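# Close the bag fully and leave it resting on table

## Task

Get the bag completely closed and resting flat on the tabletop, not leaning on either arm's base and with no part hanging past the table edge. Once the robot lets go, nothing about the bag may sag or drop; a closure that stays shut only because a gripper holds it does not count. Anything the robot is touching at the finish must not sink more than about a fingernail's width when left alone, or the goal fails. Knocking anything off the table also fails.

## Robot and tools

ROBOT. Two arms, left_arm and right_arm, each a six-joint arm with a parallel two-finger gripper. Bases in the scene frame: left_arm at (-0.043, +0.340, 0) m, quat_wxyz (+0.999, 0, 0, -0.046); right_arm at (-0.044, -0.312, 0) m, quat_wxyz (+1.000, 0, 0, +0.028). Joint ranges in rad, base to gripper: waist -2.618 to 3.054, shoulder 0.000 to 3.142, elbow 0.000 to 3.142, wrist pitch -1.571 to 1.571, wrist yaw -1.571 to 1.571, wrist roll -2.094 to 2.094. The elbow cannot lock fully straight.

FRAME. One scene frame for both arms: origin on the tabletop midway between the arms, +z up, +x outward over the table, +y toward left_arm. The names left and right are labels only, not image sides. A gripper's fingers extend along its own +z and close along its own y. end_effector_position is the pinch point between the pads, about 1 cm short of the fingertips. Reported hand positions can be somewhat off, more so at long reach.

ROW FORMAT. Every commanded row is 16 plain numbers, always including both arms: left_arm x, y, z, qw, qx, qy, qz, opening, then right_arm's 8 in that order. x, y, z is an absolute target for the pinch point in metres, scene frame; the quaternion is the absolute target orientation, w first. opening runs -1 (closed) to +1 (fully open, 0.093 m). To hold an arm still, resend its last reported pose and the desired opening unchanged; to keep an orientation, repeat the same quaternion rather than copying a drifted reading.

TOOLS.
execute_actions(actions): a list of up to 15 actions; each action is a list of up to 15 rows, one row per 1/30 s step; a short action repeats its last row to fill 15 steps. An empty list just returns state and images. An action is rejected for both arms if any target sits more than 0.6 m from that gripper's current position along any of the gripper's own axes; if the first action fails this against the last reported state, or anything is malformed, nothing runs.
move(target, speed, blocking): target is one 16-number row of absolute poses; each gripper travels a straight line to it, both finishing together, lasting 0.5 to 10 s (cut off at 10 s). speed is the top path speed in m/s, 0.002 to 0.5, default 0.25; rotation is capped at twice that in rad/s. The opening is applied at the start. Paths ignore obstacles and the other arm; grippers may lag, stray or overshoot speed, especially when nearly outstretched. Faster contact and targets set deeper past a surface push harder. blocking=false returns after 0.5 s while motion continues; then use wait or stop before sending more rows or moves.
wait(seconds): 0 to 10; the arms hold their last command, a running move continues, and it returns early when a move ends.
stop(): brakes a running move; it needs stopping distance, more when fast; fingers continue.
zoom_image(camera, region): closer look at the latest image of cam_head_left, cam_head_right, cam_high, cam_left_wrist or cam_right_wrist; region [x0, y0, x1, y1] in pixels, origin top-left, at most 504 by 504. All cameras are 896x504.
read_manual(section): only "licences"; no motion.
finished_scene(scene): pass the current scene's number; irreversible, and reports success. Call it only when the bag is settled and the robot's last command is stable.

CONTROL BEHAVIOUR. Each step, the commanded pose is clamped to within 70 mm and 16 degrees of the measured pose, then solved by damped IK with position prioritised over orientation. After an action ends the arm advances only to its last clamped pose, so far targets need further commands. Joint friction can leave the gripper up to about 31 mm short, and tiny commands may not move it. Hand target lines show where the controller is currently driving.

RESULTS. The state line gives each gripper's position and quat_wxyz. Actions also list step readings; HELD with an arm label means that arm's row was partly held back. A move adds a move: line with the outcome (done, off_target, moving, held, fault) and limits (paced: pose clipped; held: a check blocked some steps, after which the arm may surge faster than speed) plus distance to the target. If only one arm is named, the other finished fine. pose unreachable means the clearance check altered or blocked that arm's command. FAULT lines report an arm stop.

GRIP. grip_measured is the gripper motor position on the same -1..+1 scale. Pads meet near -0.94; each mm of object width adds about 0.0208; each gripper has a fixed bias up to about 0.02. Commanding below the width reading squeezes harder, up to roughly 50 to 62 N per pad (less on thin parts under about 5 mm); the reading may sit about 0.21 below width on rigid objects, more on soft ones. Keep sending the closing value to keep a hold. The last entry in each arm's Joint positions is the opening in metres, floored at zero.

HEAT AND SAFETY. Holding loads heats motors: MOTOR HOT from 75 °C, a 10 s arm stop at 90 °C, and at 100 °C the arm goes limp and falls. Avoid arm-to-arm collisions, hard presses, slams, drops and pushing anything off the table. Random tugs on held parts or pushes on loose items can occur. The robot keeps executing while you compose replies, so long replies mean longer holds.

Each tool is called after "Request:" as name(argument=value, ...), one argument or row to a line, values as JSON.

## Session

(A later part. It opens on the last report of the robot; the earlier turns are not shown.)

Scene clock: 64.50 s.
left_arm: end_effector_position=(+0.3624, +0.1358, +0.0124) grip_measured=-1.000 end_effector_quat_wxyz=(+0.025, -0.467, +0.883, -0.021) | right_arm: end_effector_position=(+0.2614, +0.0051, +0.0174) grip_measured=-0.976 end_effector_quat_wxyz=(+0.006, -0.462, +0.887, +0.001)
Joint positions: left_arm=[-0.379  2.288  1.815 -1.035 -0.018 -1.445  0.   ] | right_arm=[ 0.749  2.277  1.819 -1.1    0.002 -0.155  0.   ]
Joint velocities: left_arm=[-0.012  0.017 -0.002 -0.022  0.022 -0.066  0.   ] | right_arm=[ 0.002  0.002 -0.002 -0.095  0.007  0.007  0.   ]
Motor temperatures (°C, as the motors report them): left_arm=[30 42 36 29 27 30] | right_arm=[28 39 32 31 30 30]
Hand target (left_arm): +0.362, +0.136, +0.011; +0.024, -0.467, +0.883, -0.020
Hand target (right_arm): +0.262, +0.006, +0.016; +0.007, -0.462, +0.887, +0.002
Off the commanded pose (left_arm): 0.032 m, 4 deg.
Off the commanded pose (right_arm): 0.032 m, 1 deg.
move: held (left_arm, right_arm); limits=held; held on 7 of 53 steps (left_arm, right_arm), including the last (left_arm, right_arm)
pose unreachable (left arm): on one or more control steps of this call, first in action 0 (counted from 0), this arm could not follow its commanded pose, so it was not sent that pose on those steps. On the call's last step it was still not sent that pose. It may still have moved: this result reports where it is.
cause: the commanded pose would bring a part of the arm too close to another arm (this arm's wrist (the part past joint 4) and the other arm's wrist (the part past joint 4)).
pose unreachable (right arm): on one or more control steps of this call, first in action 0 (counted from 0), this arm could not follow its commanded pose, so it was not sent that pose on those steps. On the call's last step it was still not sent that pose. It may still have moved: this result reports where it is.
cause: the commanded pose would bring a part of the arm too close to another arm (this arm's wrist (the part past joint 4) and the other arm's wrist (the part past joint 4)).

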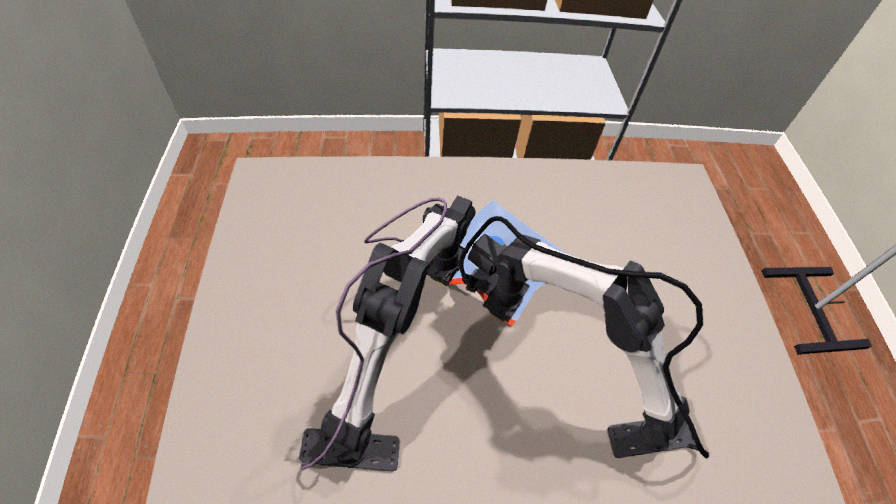

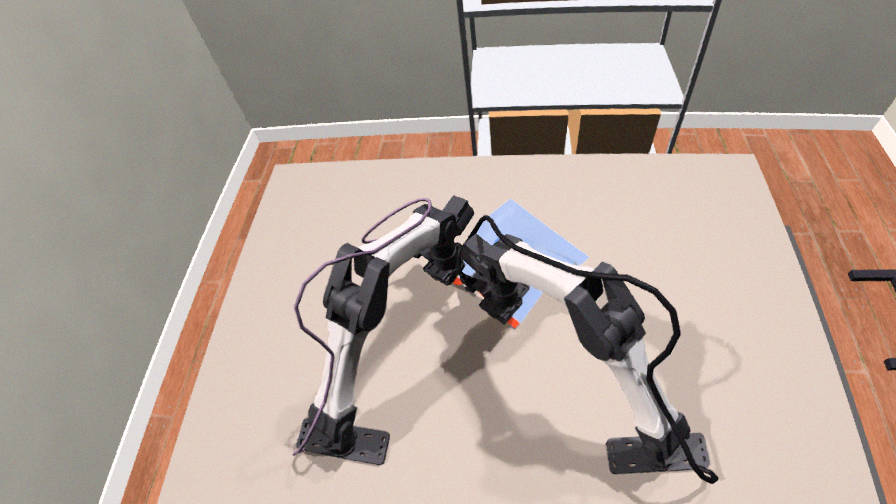

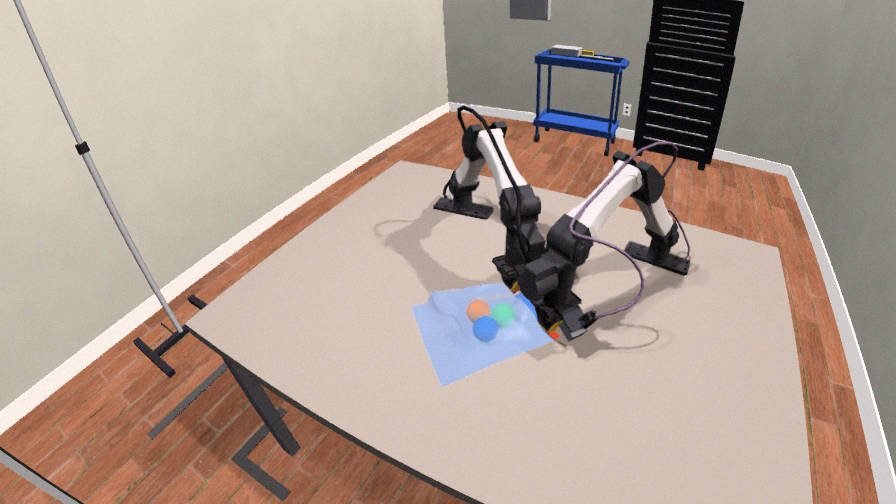

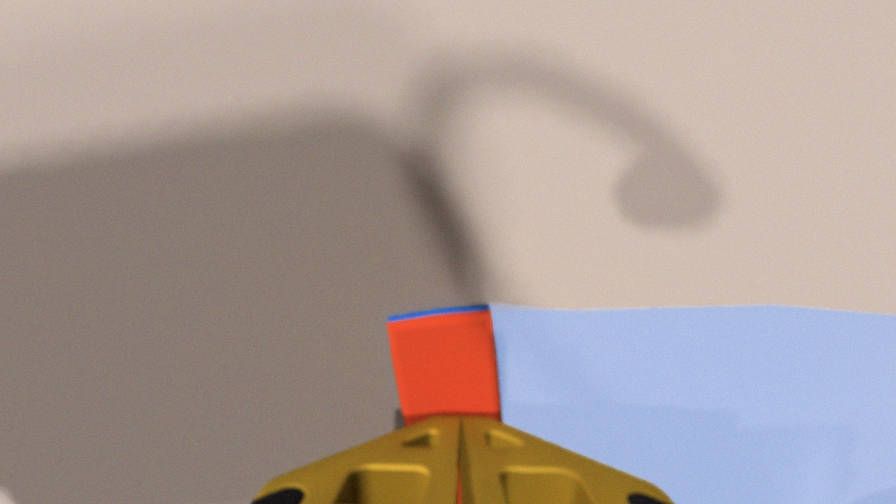

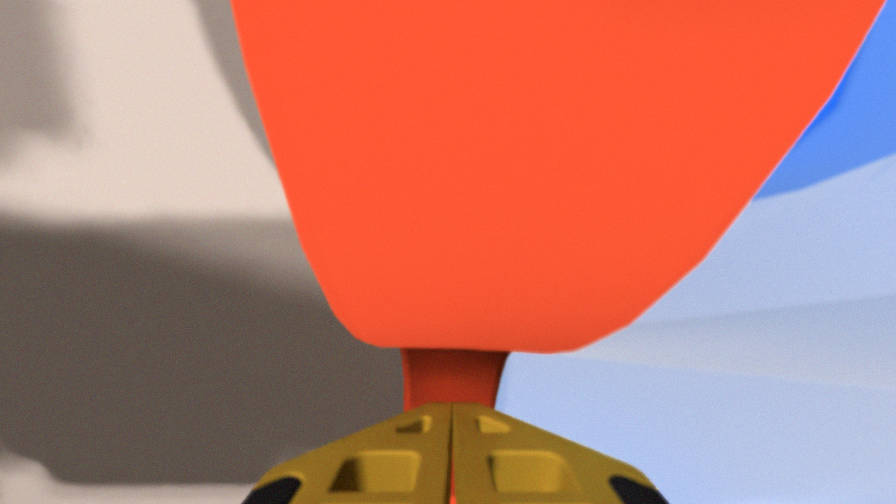

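Request:
move(
  target=[0.366, 0.170, -0.012, 0, -0.465, 0.885, 0, -1, 0.240, -0.030, -0.012, 0, -0.465, 0.885, 0, -1],
  speed=0.03,
)

Scene clock: 67.17 s.
left_arm: end_effector_position=(+0.3740, +0.1613, +0.0116) grip_measured=-1.000 end_effector_quat_wxyz=(+0.019, -0.464, +0.885, -0.024) | right_arm: end_effector_position=(+0.2572, -0.0015, +0.0162) grip_measured=-0.976 end_effector_quat_wxyz=(+0.057, -0.468, +0.882, +0.023)
Joint positions: left_arm=[-0.311  2.29   1.815 -1.035  0.001 -1.37   0.   ] | right_arm=[ 0.741  2.145  1.589 -0.892 -0.01  -0.179  0.   ]
Joint velocities: left_arm=[ 0.007 -0.012 -0.017 -0.037  0.066  0.007  0.   ] | right_arm=[-0.007  0.002 -0.002  0.007 -0.007 -0.051  0.   ]
Motor temperatures (°C, as the motors report them): left_arm=[30 42 36 29 27 30] | right_arm=[28 41 32 31 30 30]
Hand target (left_arm): +0.365, +0.170, -0.011; -0.001, -0.465, +0.885, -0.000
Hand target (right_arm): +0.240, -0.030, -0.010; +0.000, -0.465, +0.885, +0.001
Off the commanded pose (left_arm): 0.026 m, 3 deg.
Off the commanded pose (right_arm): 0.044 m, 7 deg.
move: off_target (left_arm, right_arm)

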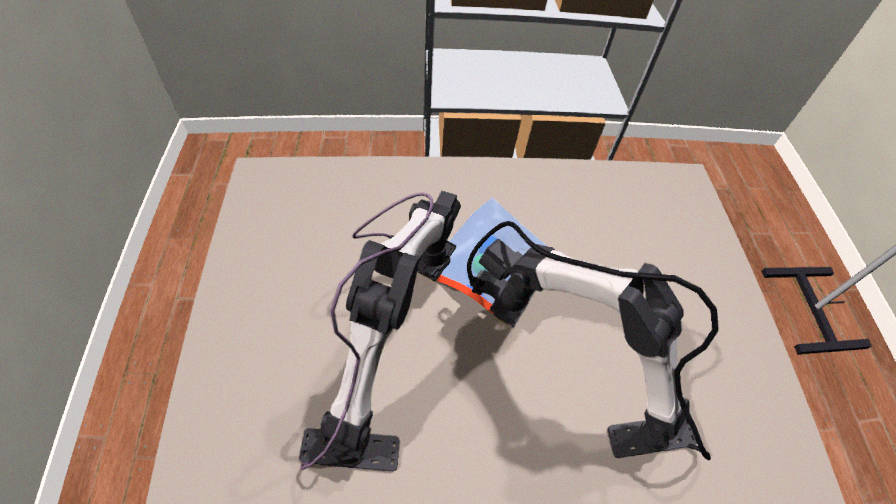

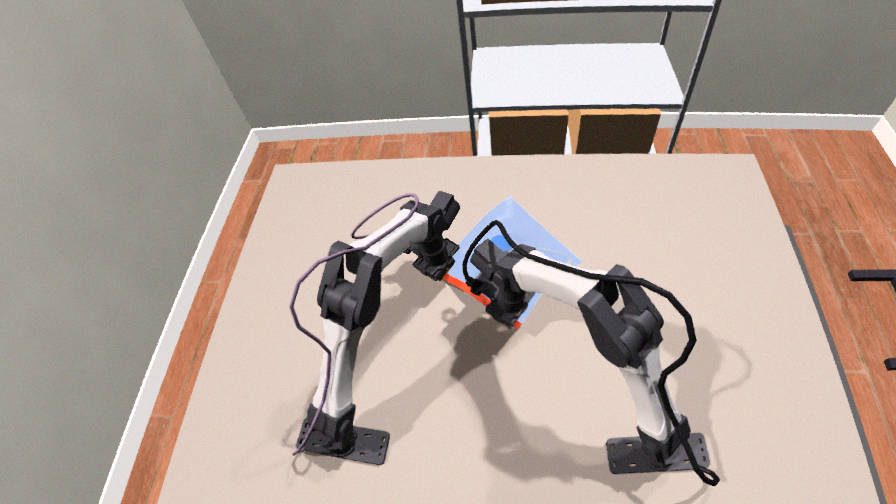

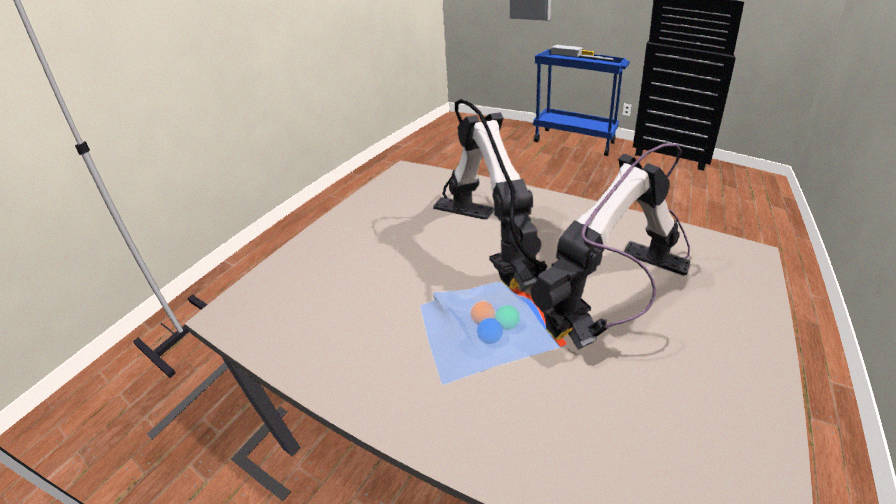

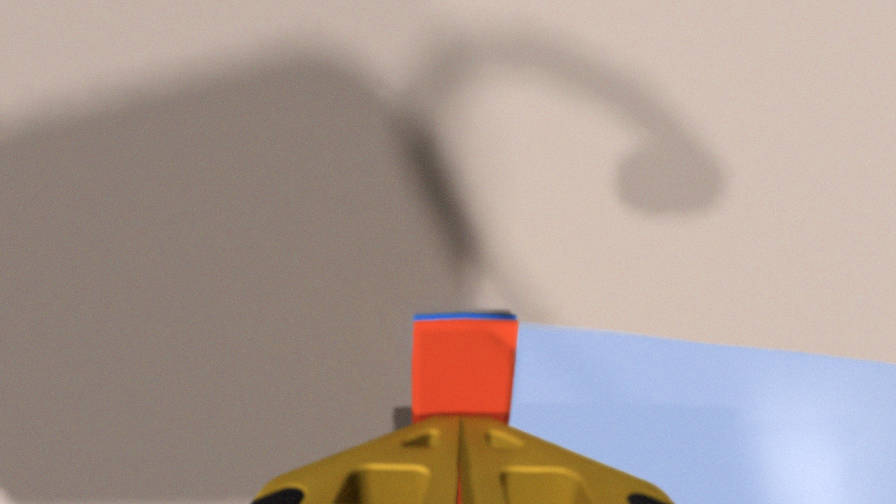

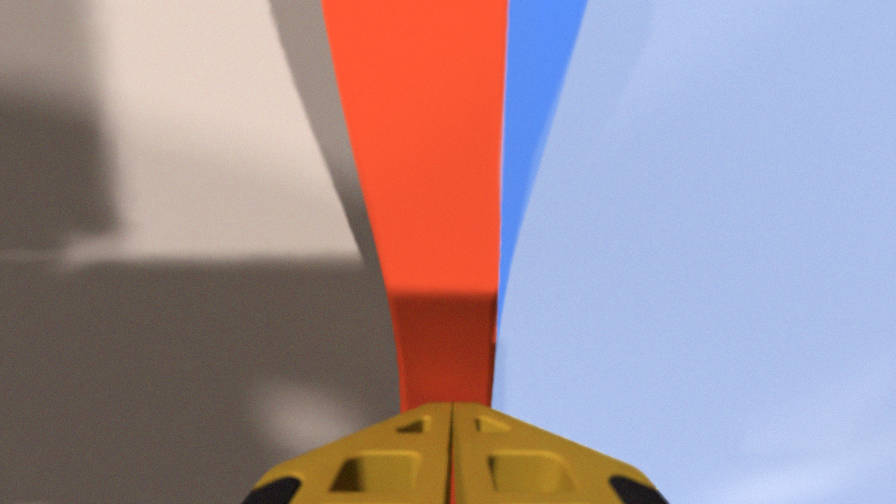

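Request:
move(
  target=[0.373, 0.187, -0.012, 0, -0.465, 0.885, 0, -1, 0.245, -0.020, -0.012, 0, -0.465, 0.885, 0, -1],
  speed=0.03,
)

Scene clock: 70.20 s.
left_arm: end_effector_position=(+0.3797, +0.1751, +0.0116) grip_measured=-1.000 end_effector_quat_wxyz=(+0.015, -0.462, +0.886, -0.027) | right_arm: end_effector_position=(+0.2569, -0.0015, +0.0167) grip_measured=-0.976 end_effector_quat_wxyz=(+0.057, -0.468, +0.881, +0.024)
Joint positions: left_arm=[-0.273  2.29   1.815 -1.035  0.014 -1.327  0.   ] | right_arm=[ 0.741  2.144  1.589 -0.893 -0.011 -0.179  0.   ]
Joint velocities: left_arm=[ 0.007  0.007 -0.017  0.007  0.007 -0.037  0.   ] | right_arm=[ 0.012  0.012 -0.007 -0.051 -0.007 -0.007  0.   ]
Motor temperatures (°C, as the motors report them): left_arm=[30 42 36 29 27 30] | right_arm=[28 41 32 31 30 30]
Hand target (left_arm): +0.372, +0.187, -0.011; -0.001, -0.465, +0.886, -0.000
Hand target (right_arm): +0.245, -0.020, -0.010; +0.001, -0.465, +0.885, +0.001
Off the commanded pose (left_arm): 0.027 m, 4 deg.
Off the commanded pose (right_arm): 0.036 m, 7 deg.
move: off_target (left_arm, right_arm)

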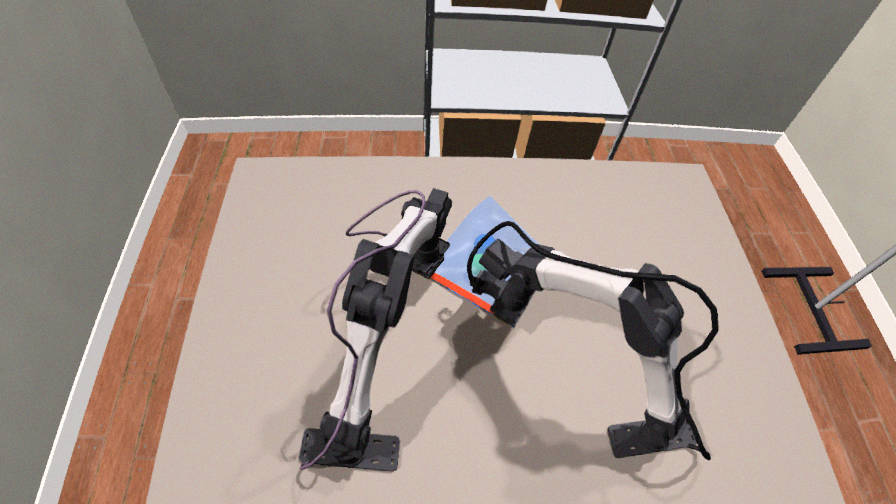

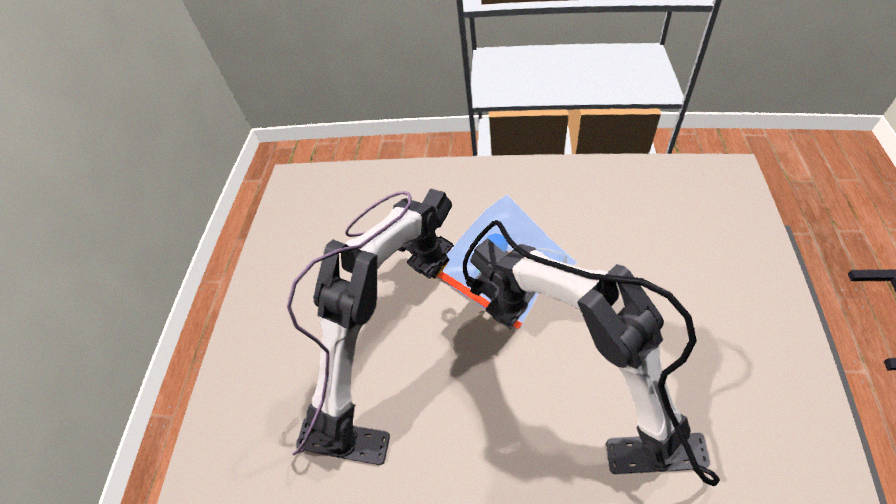

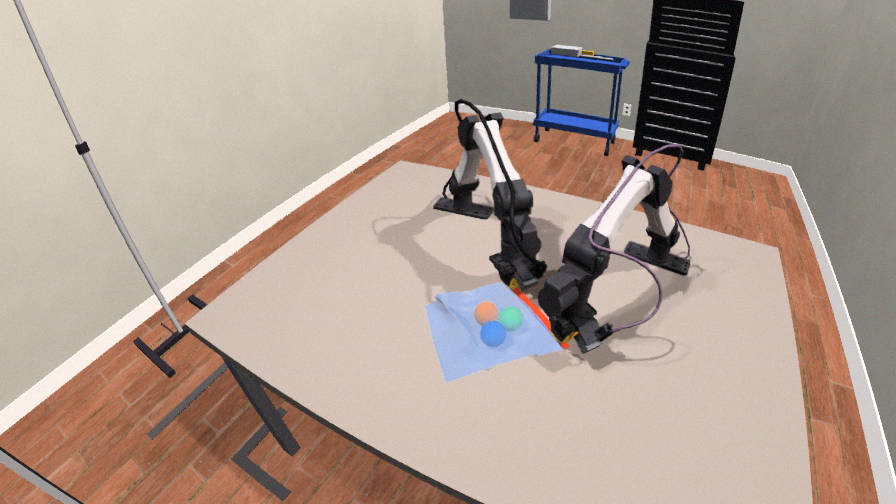

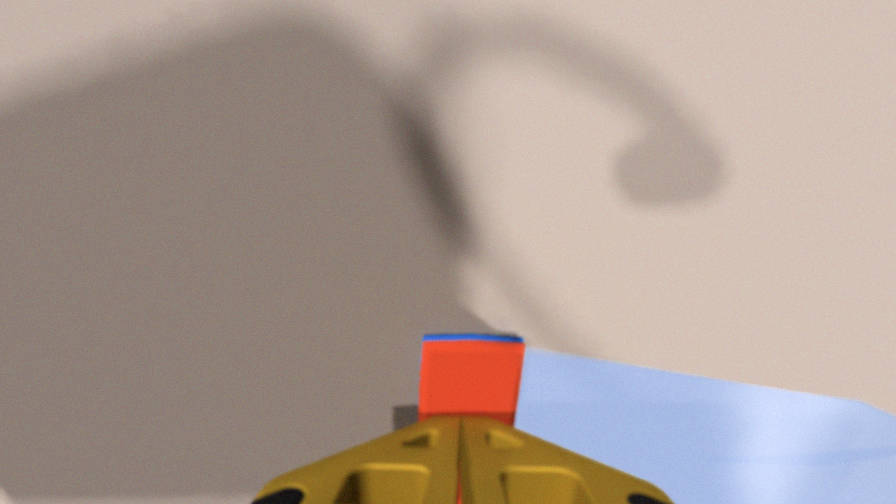

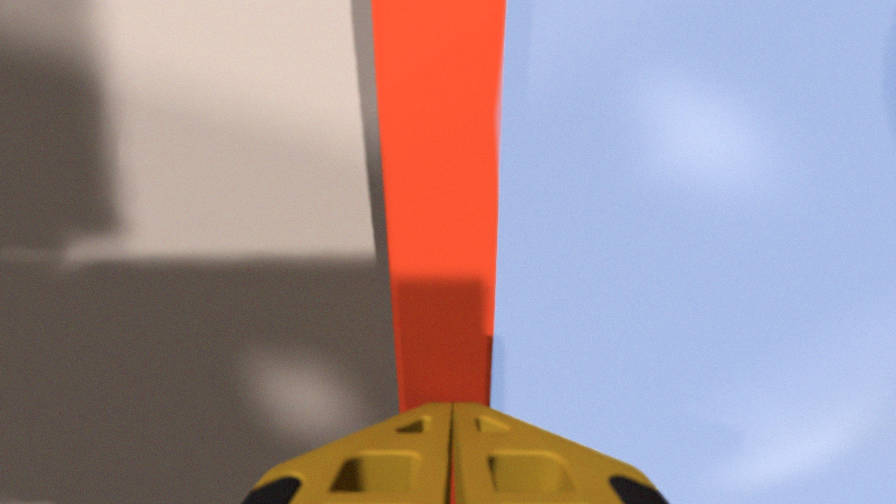

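Request:
move(
  target=[0.373, 0.187, -0.012, 0, -0.465, 0.885, 0, -1, 0.266, 0.012, 0.05, 0, -0.465, 0.885, 0, -1],
  speed=0.08,
)

Request:
move(
  target=[0.373, 0.187, -0.012, 0, -0.465, 0.885, 0, -1, 0.266, 0.012, -0.012, 0, -0.465, 0.885, 0, -1],
  speed=0.06,
)

Scene clock: 73.17 s.
left_arm: end_effector_position=(+0.3796, +0.1748, +0.0116) grip_measured=-1.000 end_effector_quat_wxyz=(+0.014, -0.461, +0.887, -0.028) | right_arm: end_effector_position=(+0.2665, +0.0081, +0.0524) grip_measured=-0.976 end_effector_quat_wxyz=(+0.002, -0.463, +0.887, +0.006)
Joint positions: left_arm=[-0.273  2.29   1.815 -1.035  0.016 -1.326  0.   ] | right_arm=[ 0.741  2.285  1.972 -1.25  -0.01  -0.165  0.   ]
Joint velocities: left_arm=[ 0.007  0.012  0.017  0.007 -0.051  0.007  0.   ] | right_arm=[-0.007  0.007  0.002  0.022 -0.066  0.051  0.   ]
Motor temperatures (°C, as the motors report them): left_arm=[30 43 36 29 27 30] | right_arm=[28 41 33 31 30 30]
Hand target (left_arm): +0.372, +0.187, -0.011; -0.001, -0.465, +0.885, -0.000
Hand target (right_arm): +0.266, +0.012, +0.050; +0.000, -0.465, +0.885, +0.000
Off the commanded pose (left_arm): 0.027 m, 4 deg.
Off the commanded pose (right_arm): 0.005 m, 1 deg.
move: off_target (left_arm)

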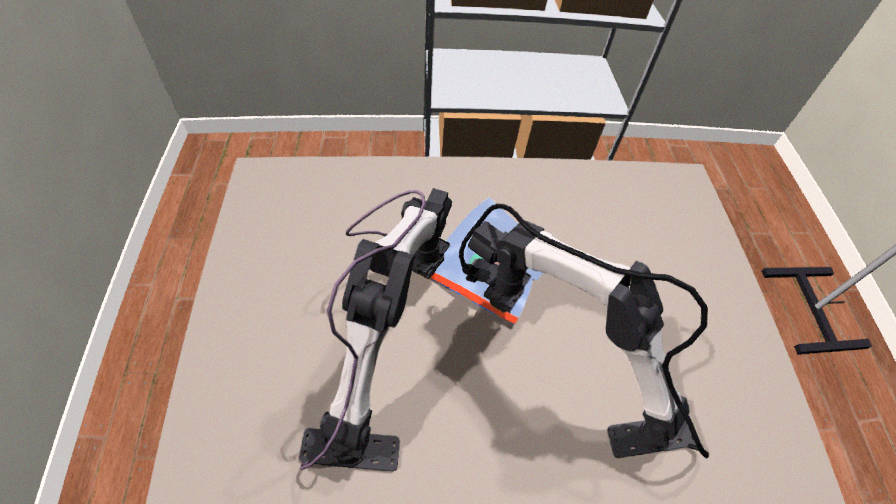

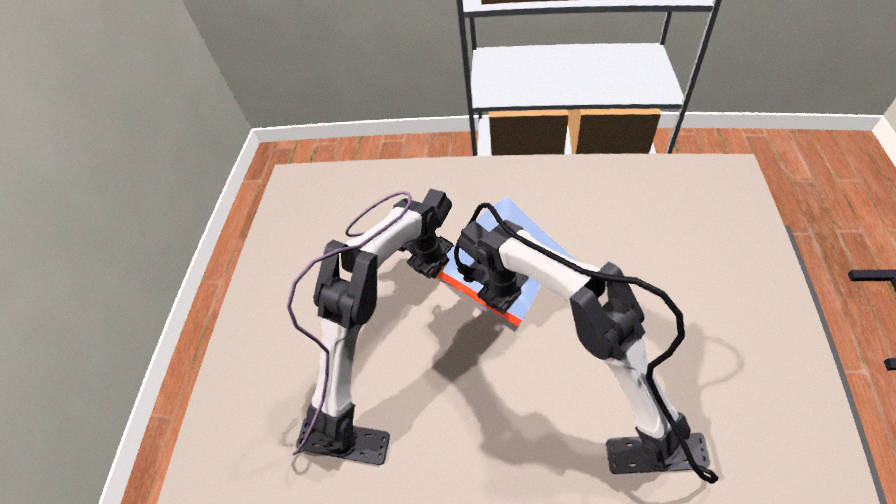

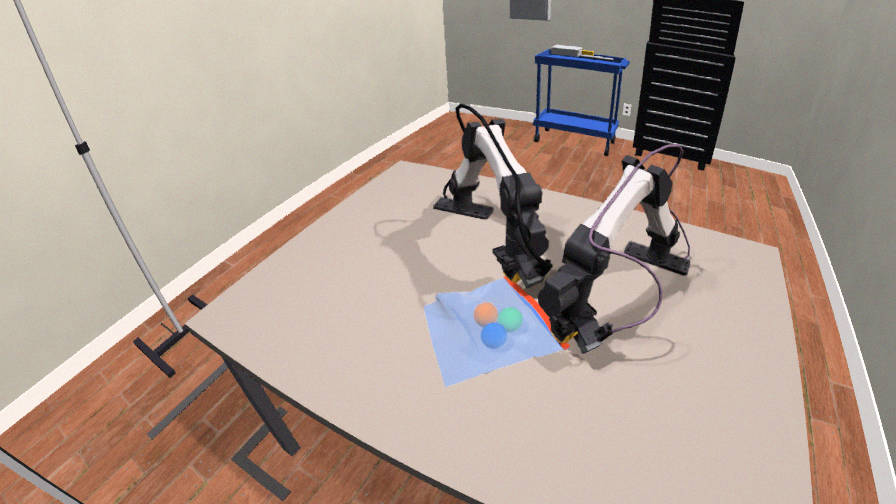

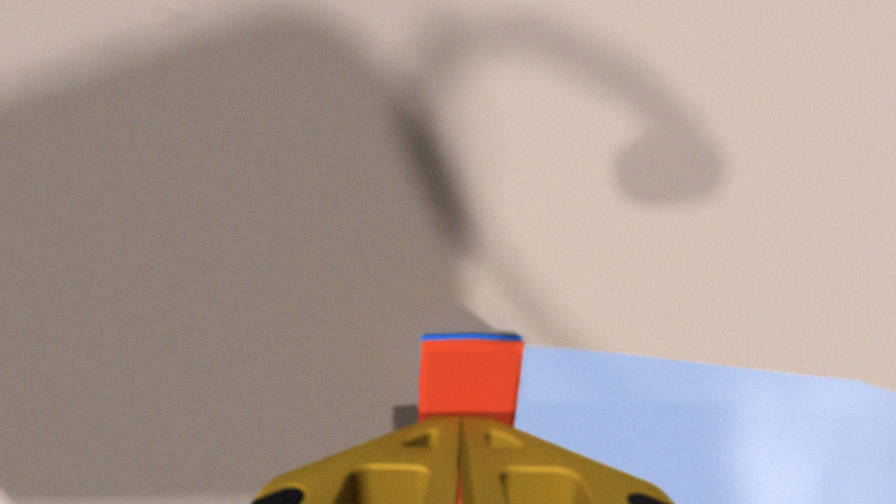

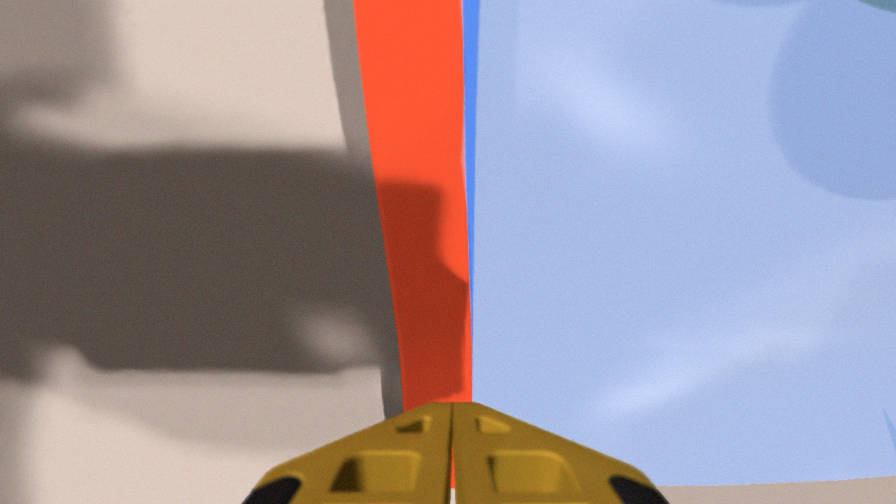

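Scene clock: 74.47 s.
left_arm: end_effector_position=(+0.3796, +0.1748, +0.0116) grip_measured=-1.000 end_effector_quat_wxyz=(+0.014, -0.461, +0.887, -0.028) | right_arm: end_effector_position=(+0.2735, +0.0149, +0.0174) grip_measured=-0.976 end_effector_quat_wxyz=(+0.019, -0.463, +0.886, +0.011)
Joint positions: left_arm=[-0.273  2.29   1.815 -1.035  0.016 -1.326  0.   ] | right_arm=[ 0.741  2.312  1.877 -1.093 -0.009 -0.165  0.   ]
Joint velocities: left_arm=[-0.007  0.022  0.007  0.022 -0.051 -0.022  0.   ] | right_arm=[-0.007 -0.012 -0.012  0.095 -0.037  0.022  0.   ]
Motor temperatures (°C, as the motors report them): left_arm=[30 43 36 29 27 30] | right_arm=[28 42 33 31 30 30]
Hand target (left_arm): +0.372, +0.187, -0.011; -0.001, -0.465, +0.886, -0.000
Hand target (right_arm): +0.265, +0.011, -0.011; -0.001, -0.465, +0.885, -0.000
Off the commanded pose (left_arm): 0.027 m, 4 deg.
Off the commanded pose (right_arm): 0.030 m, 3 deg.
move: off_target (left_arm, right_arm)

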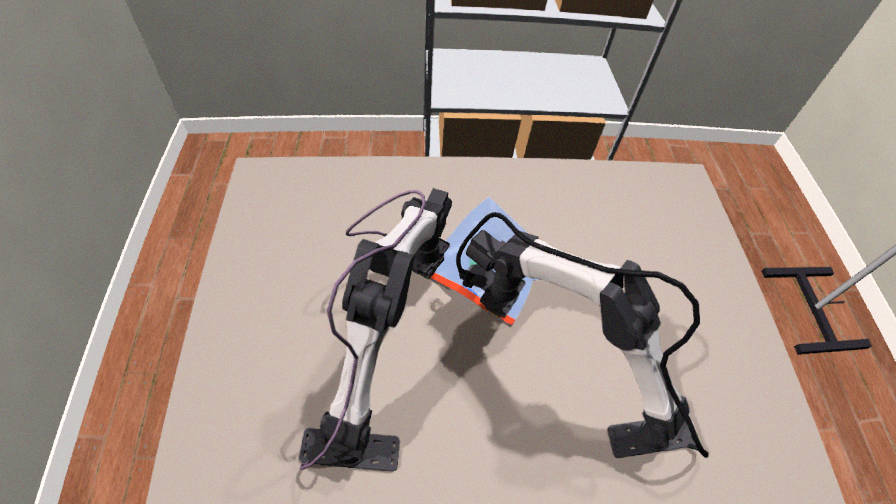

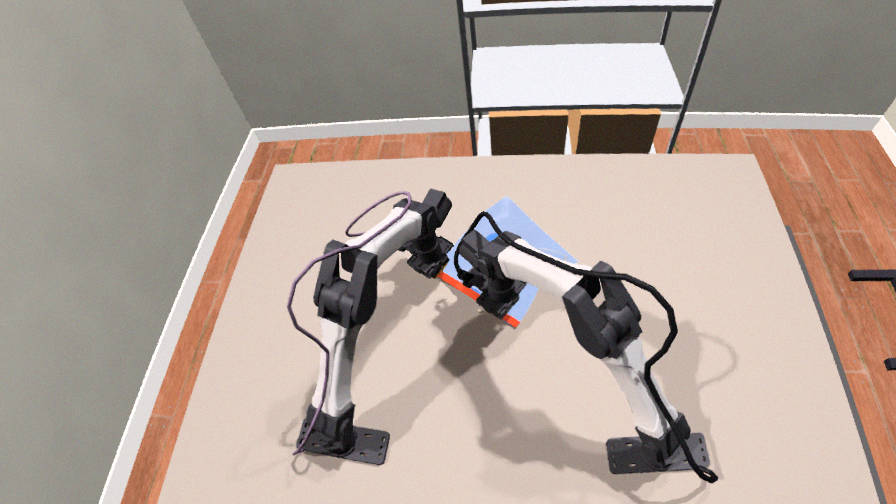

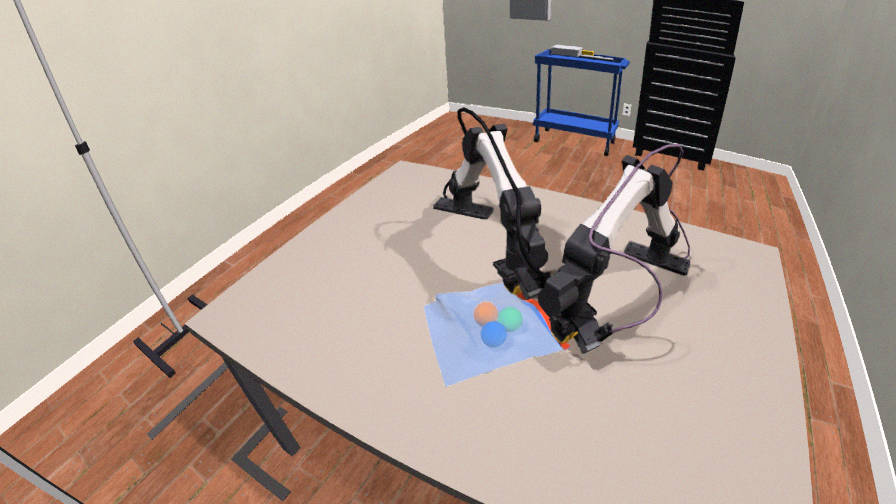

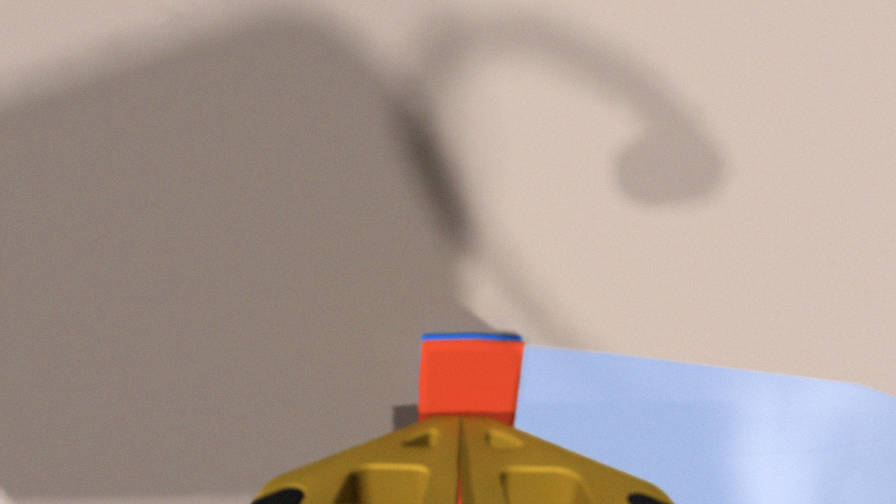

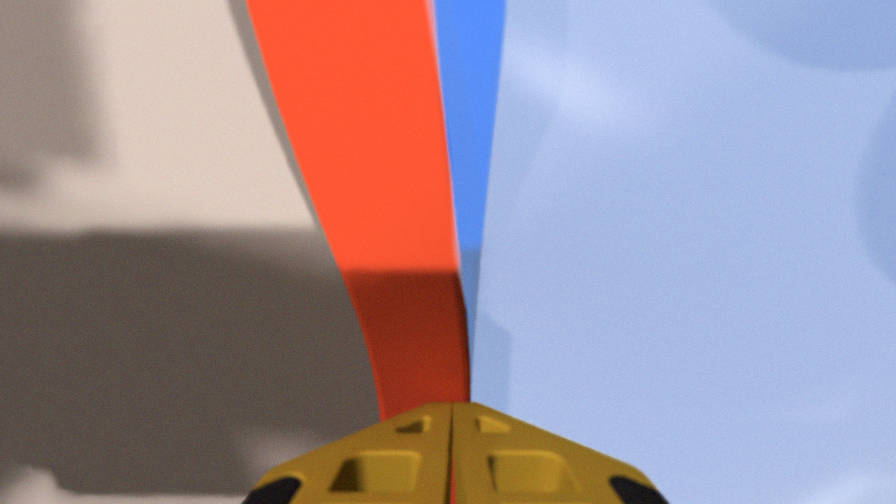

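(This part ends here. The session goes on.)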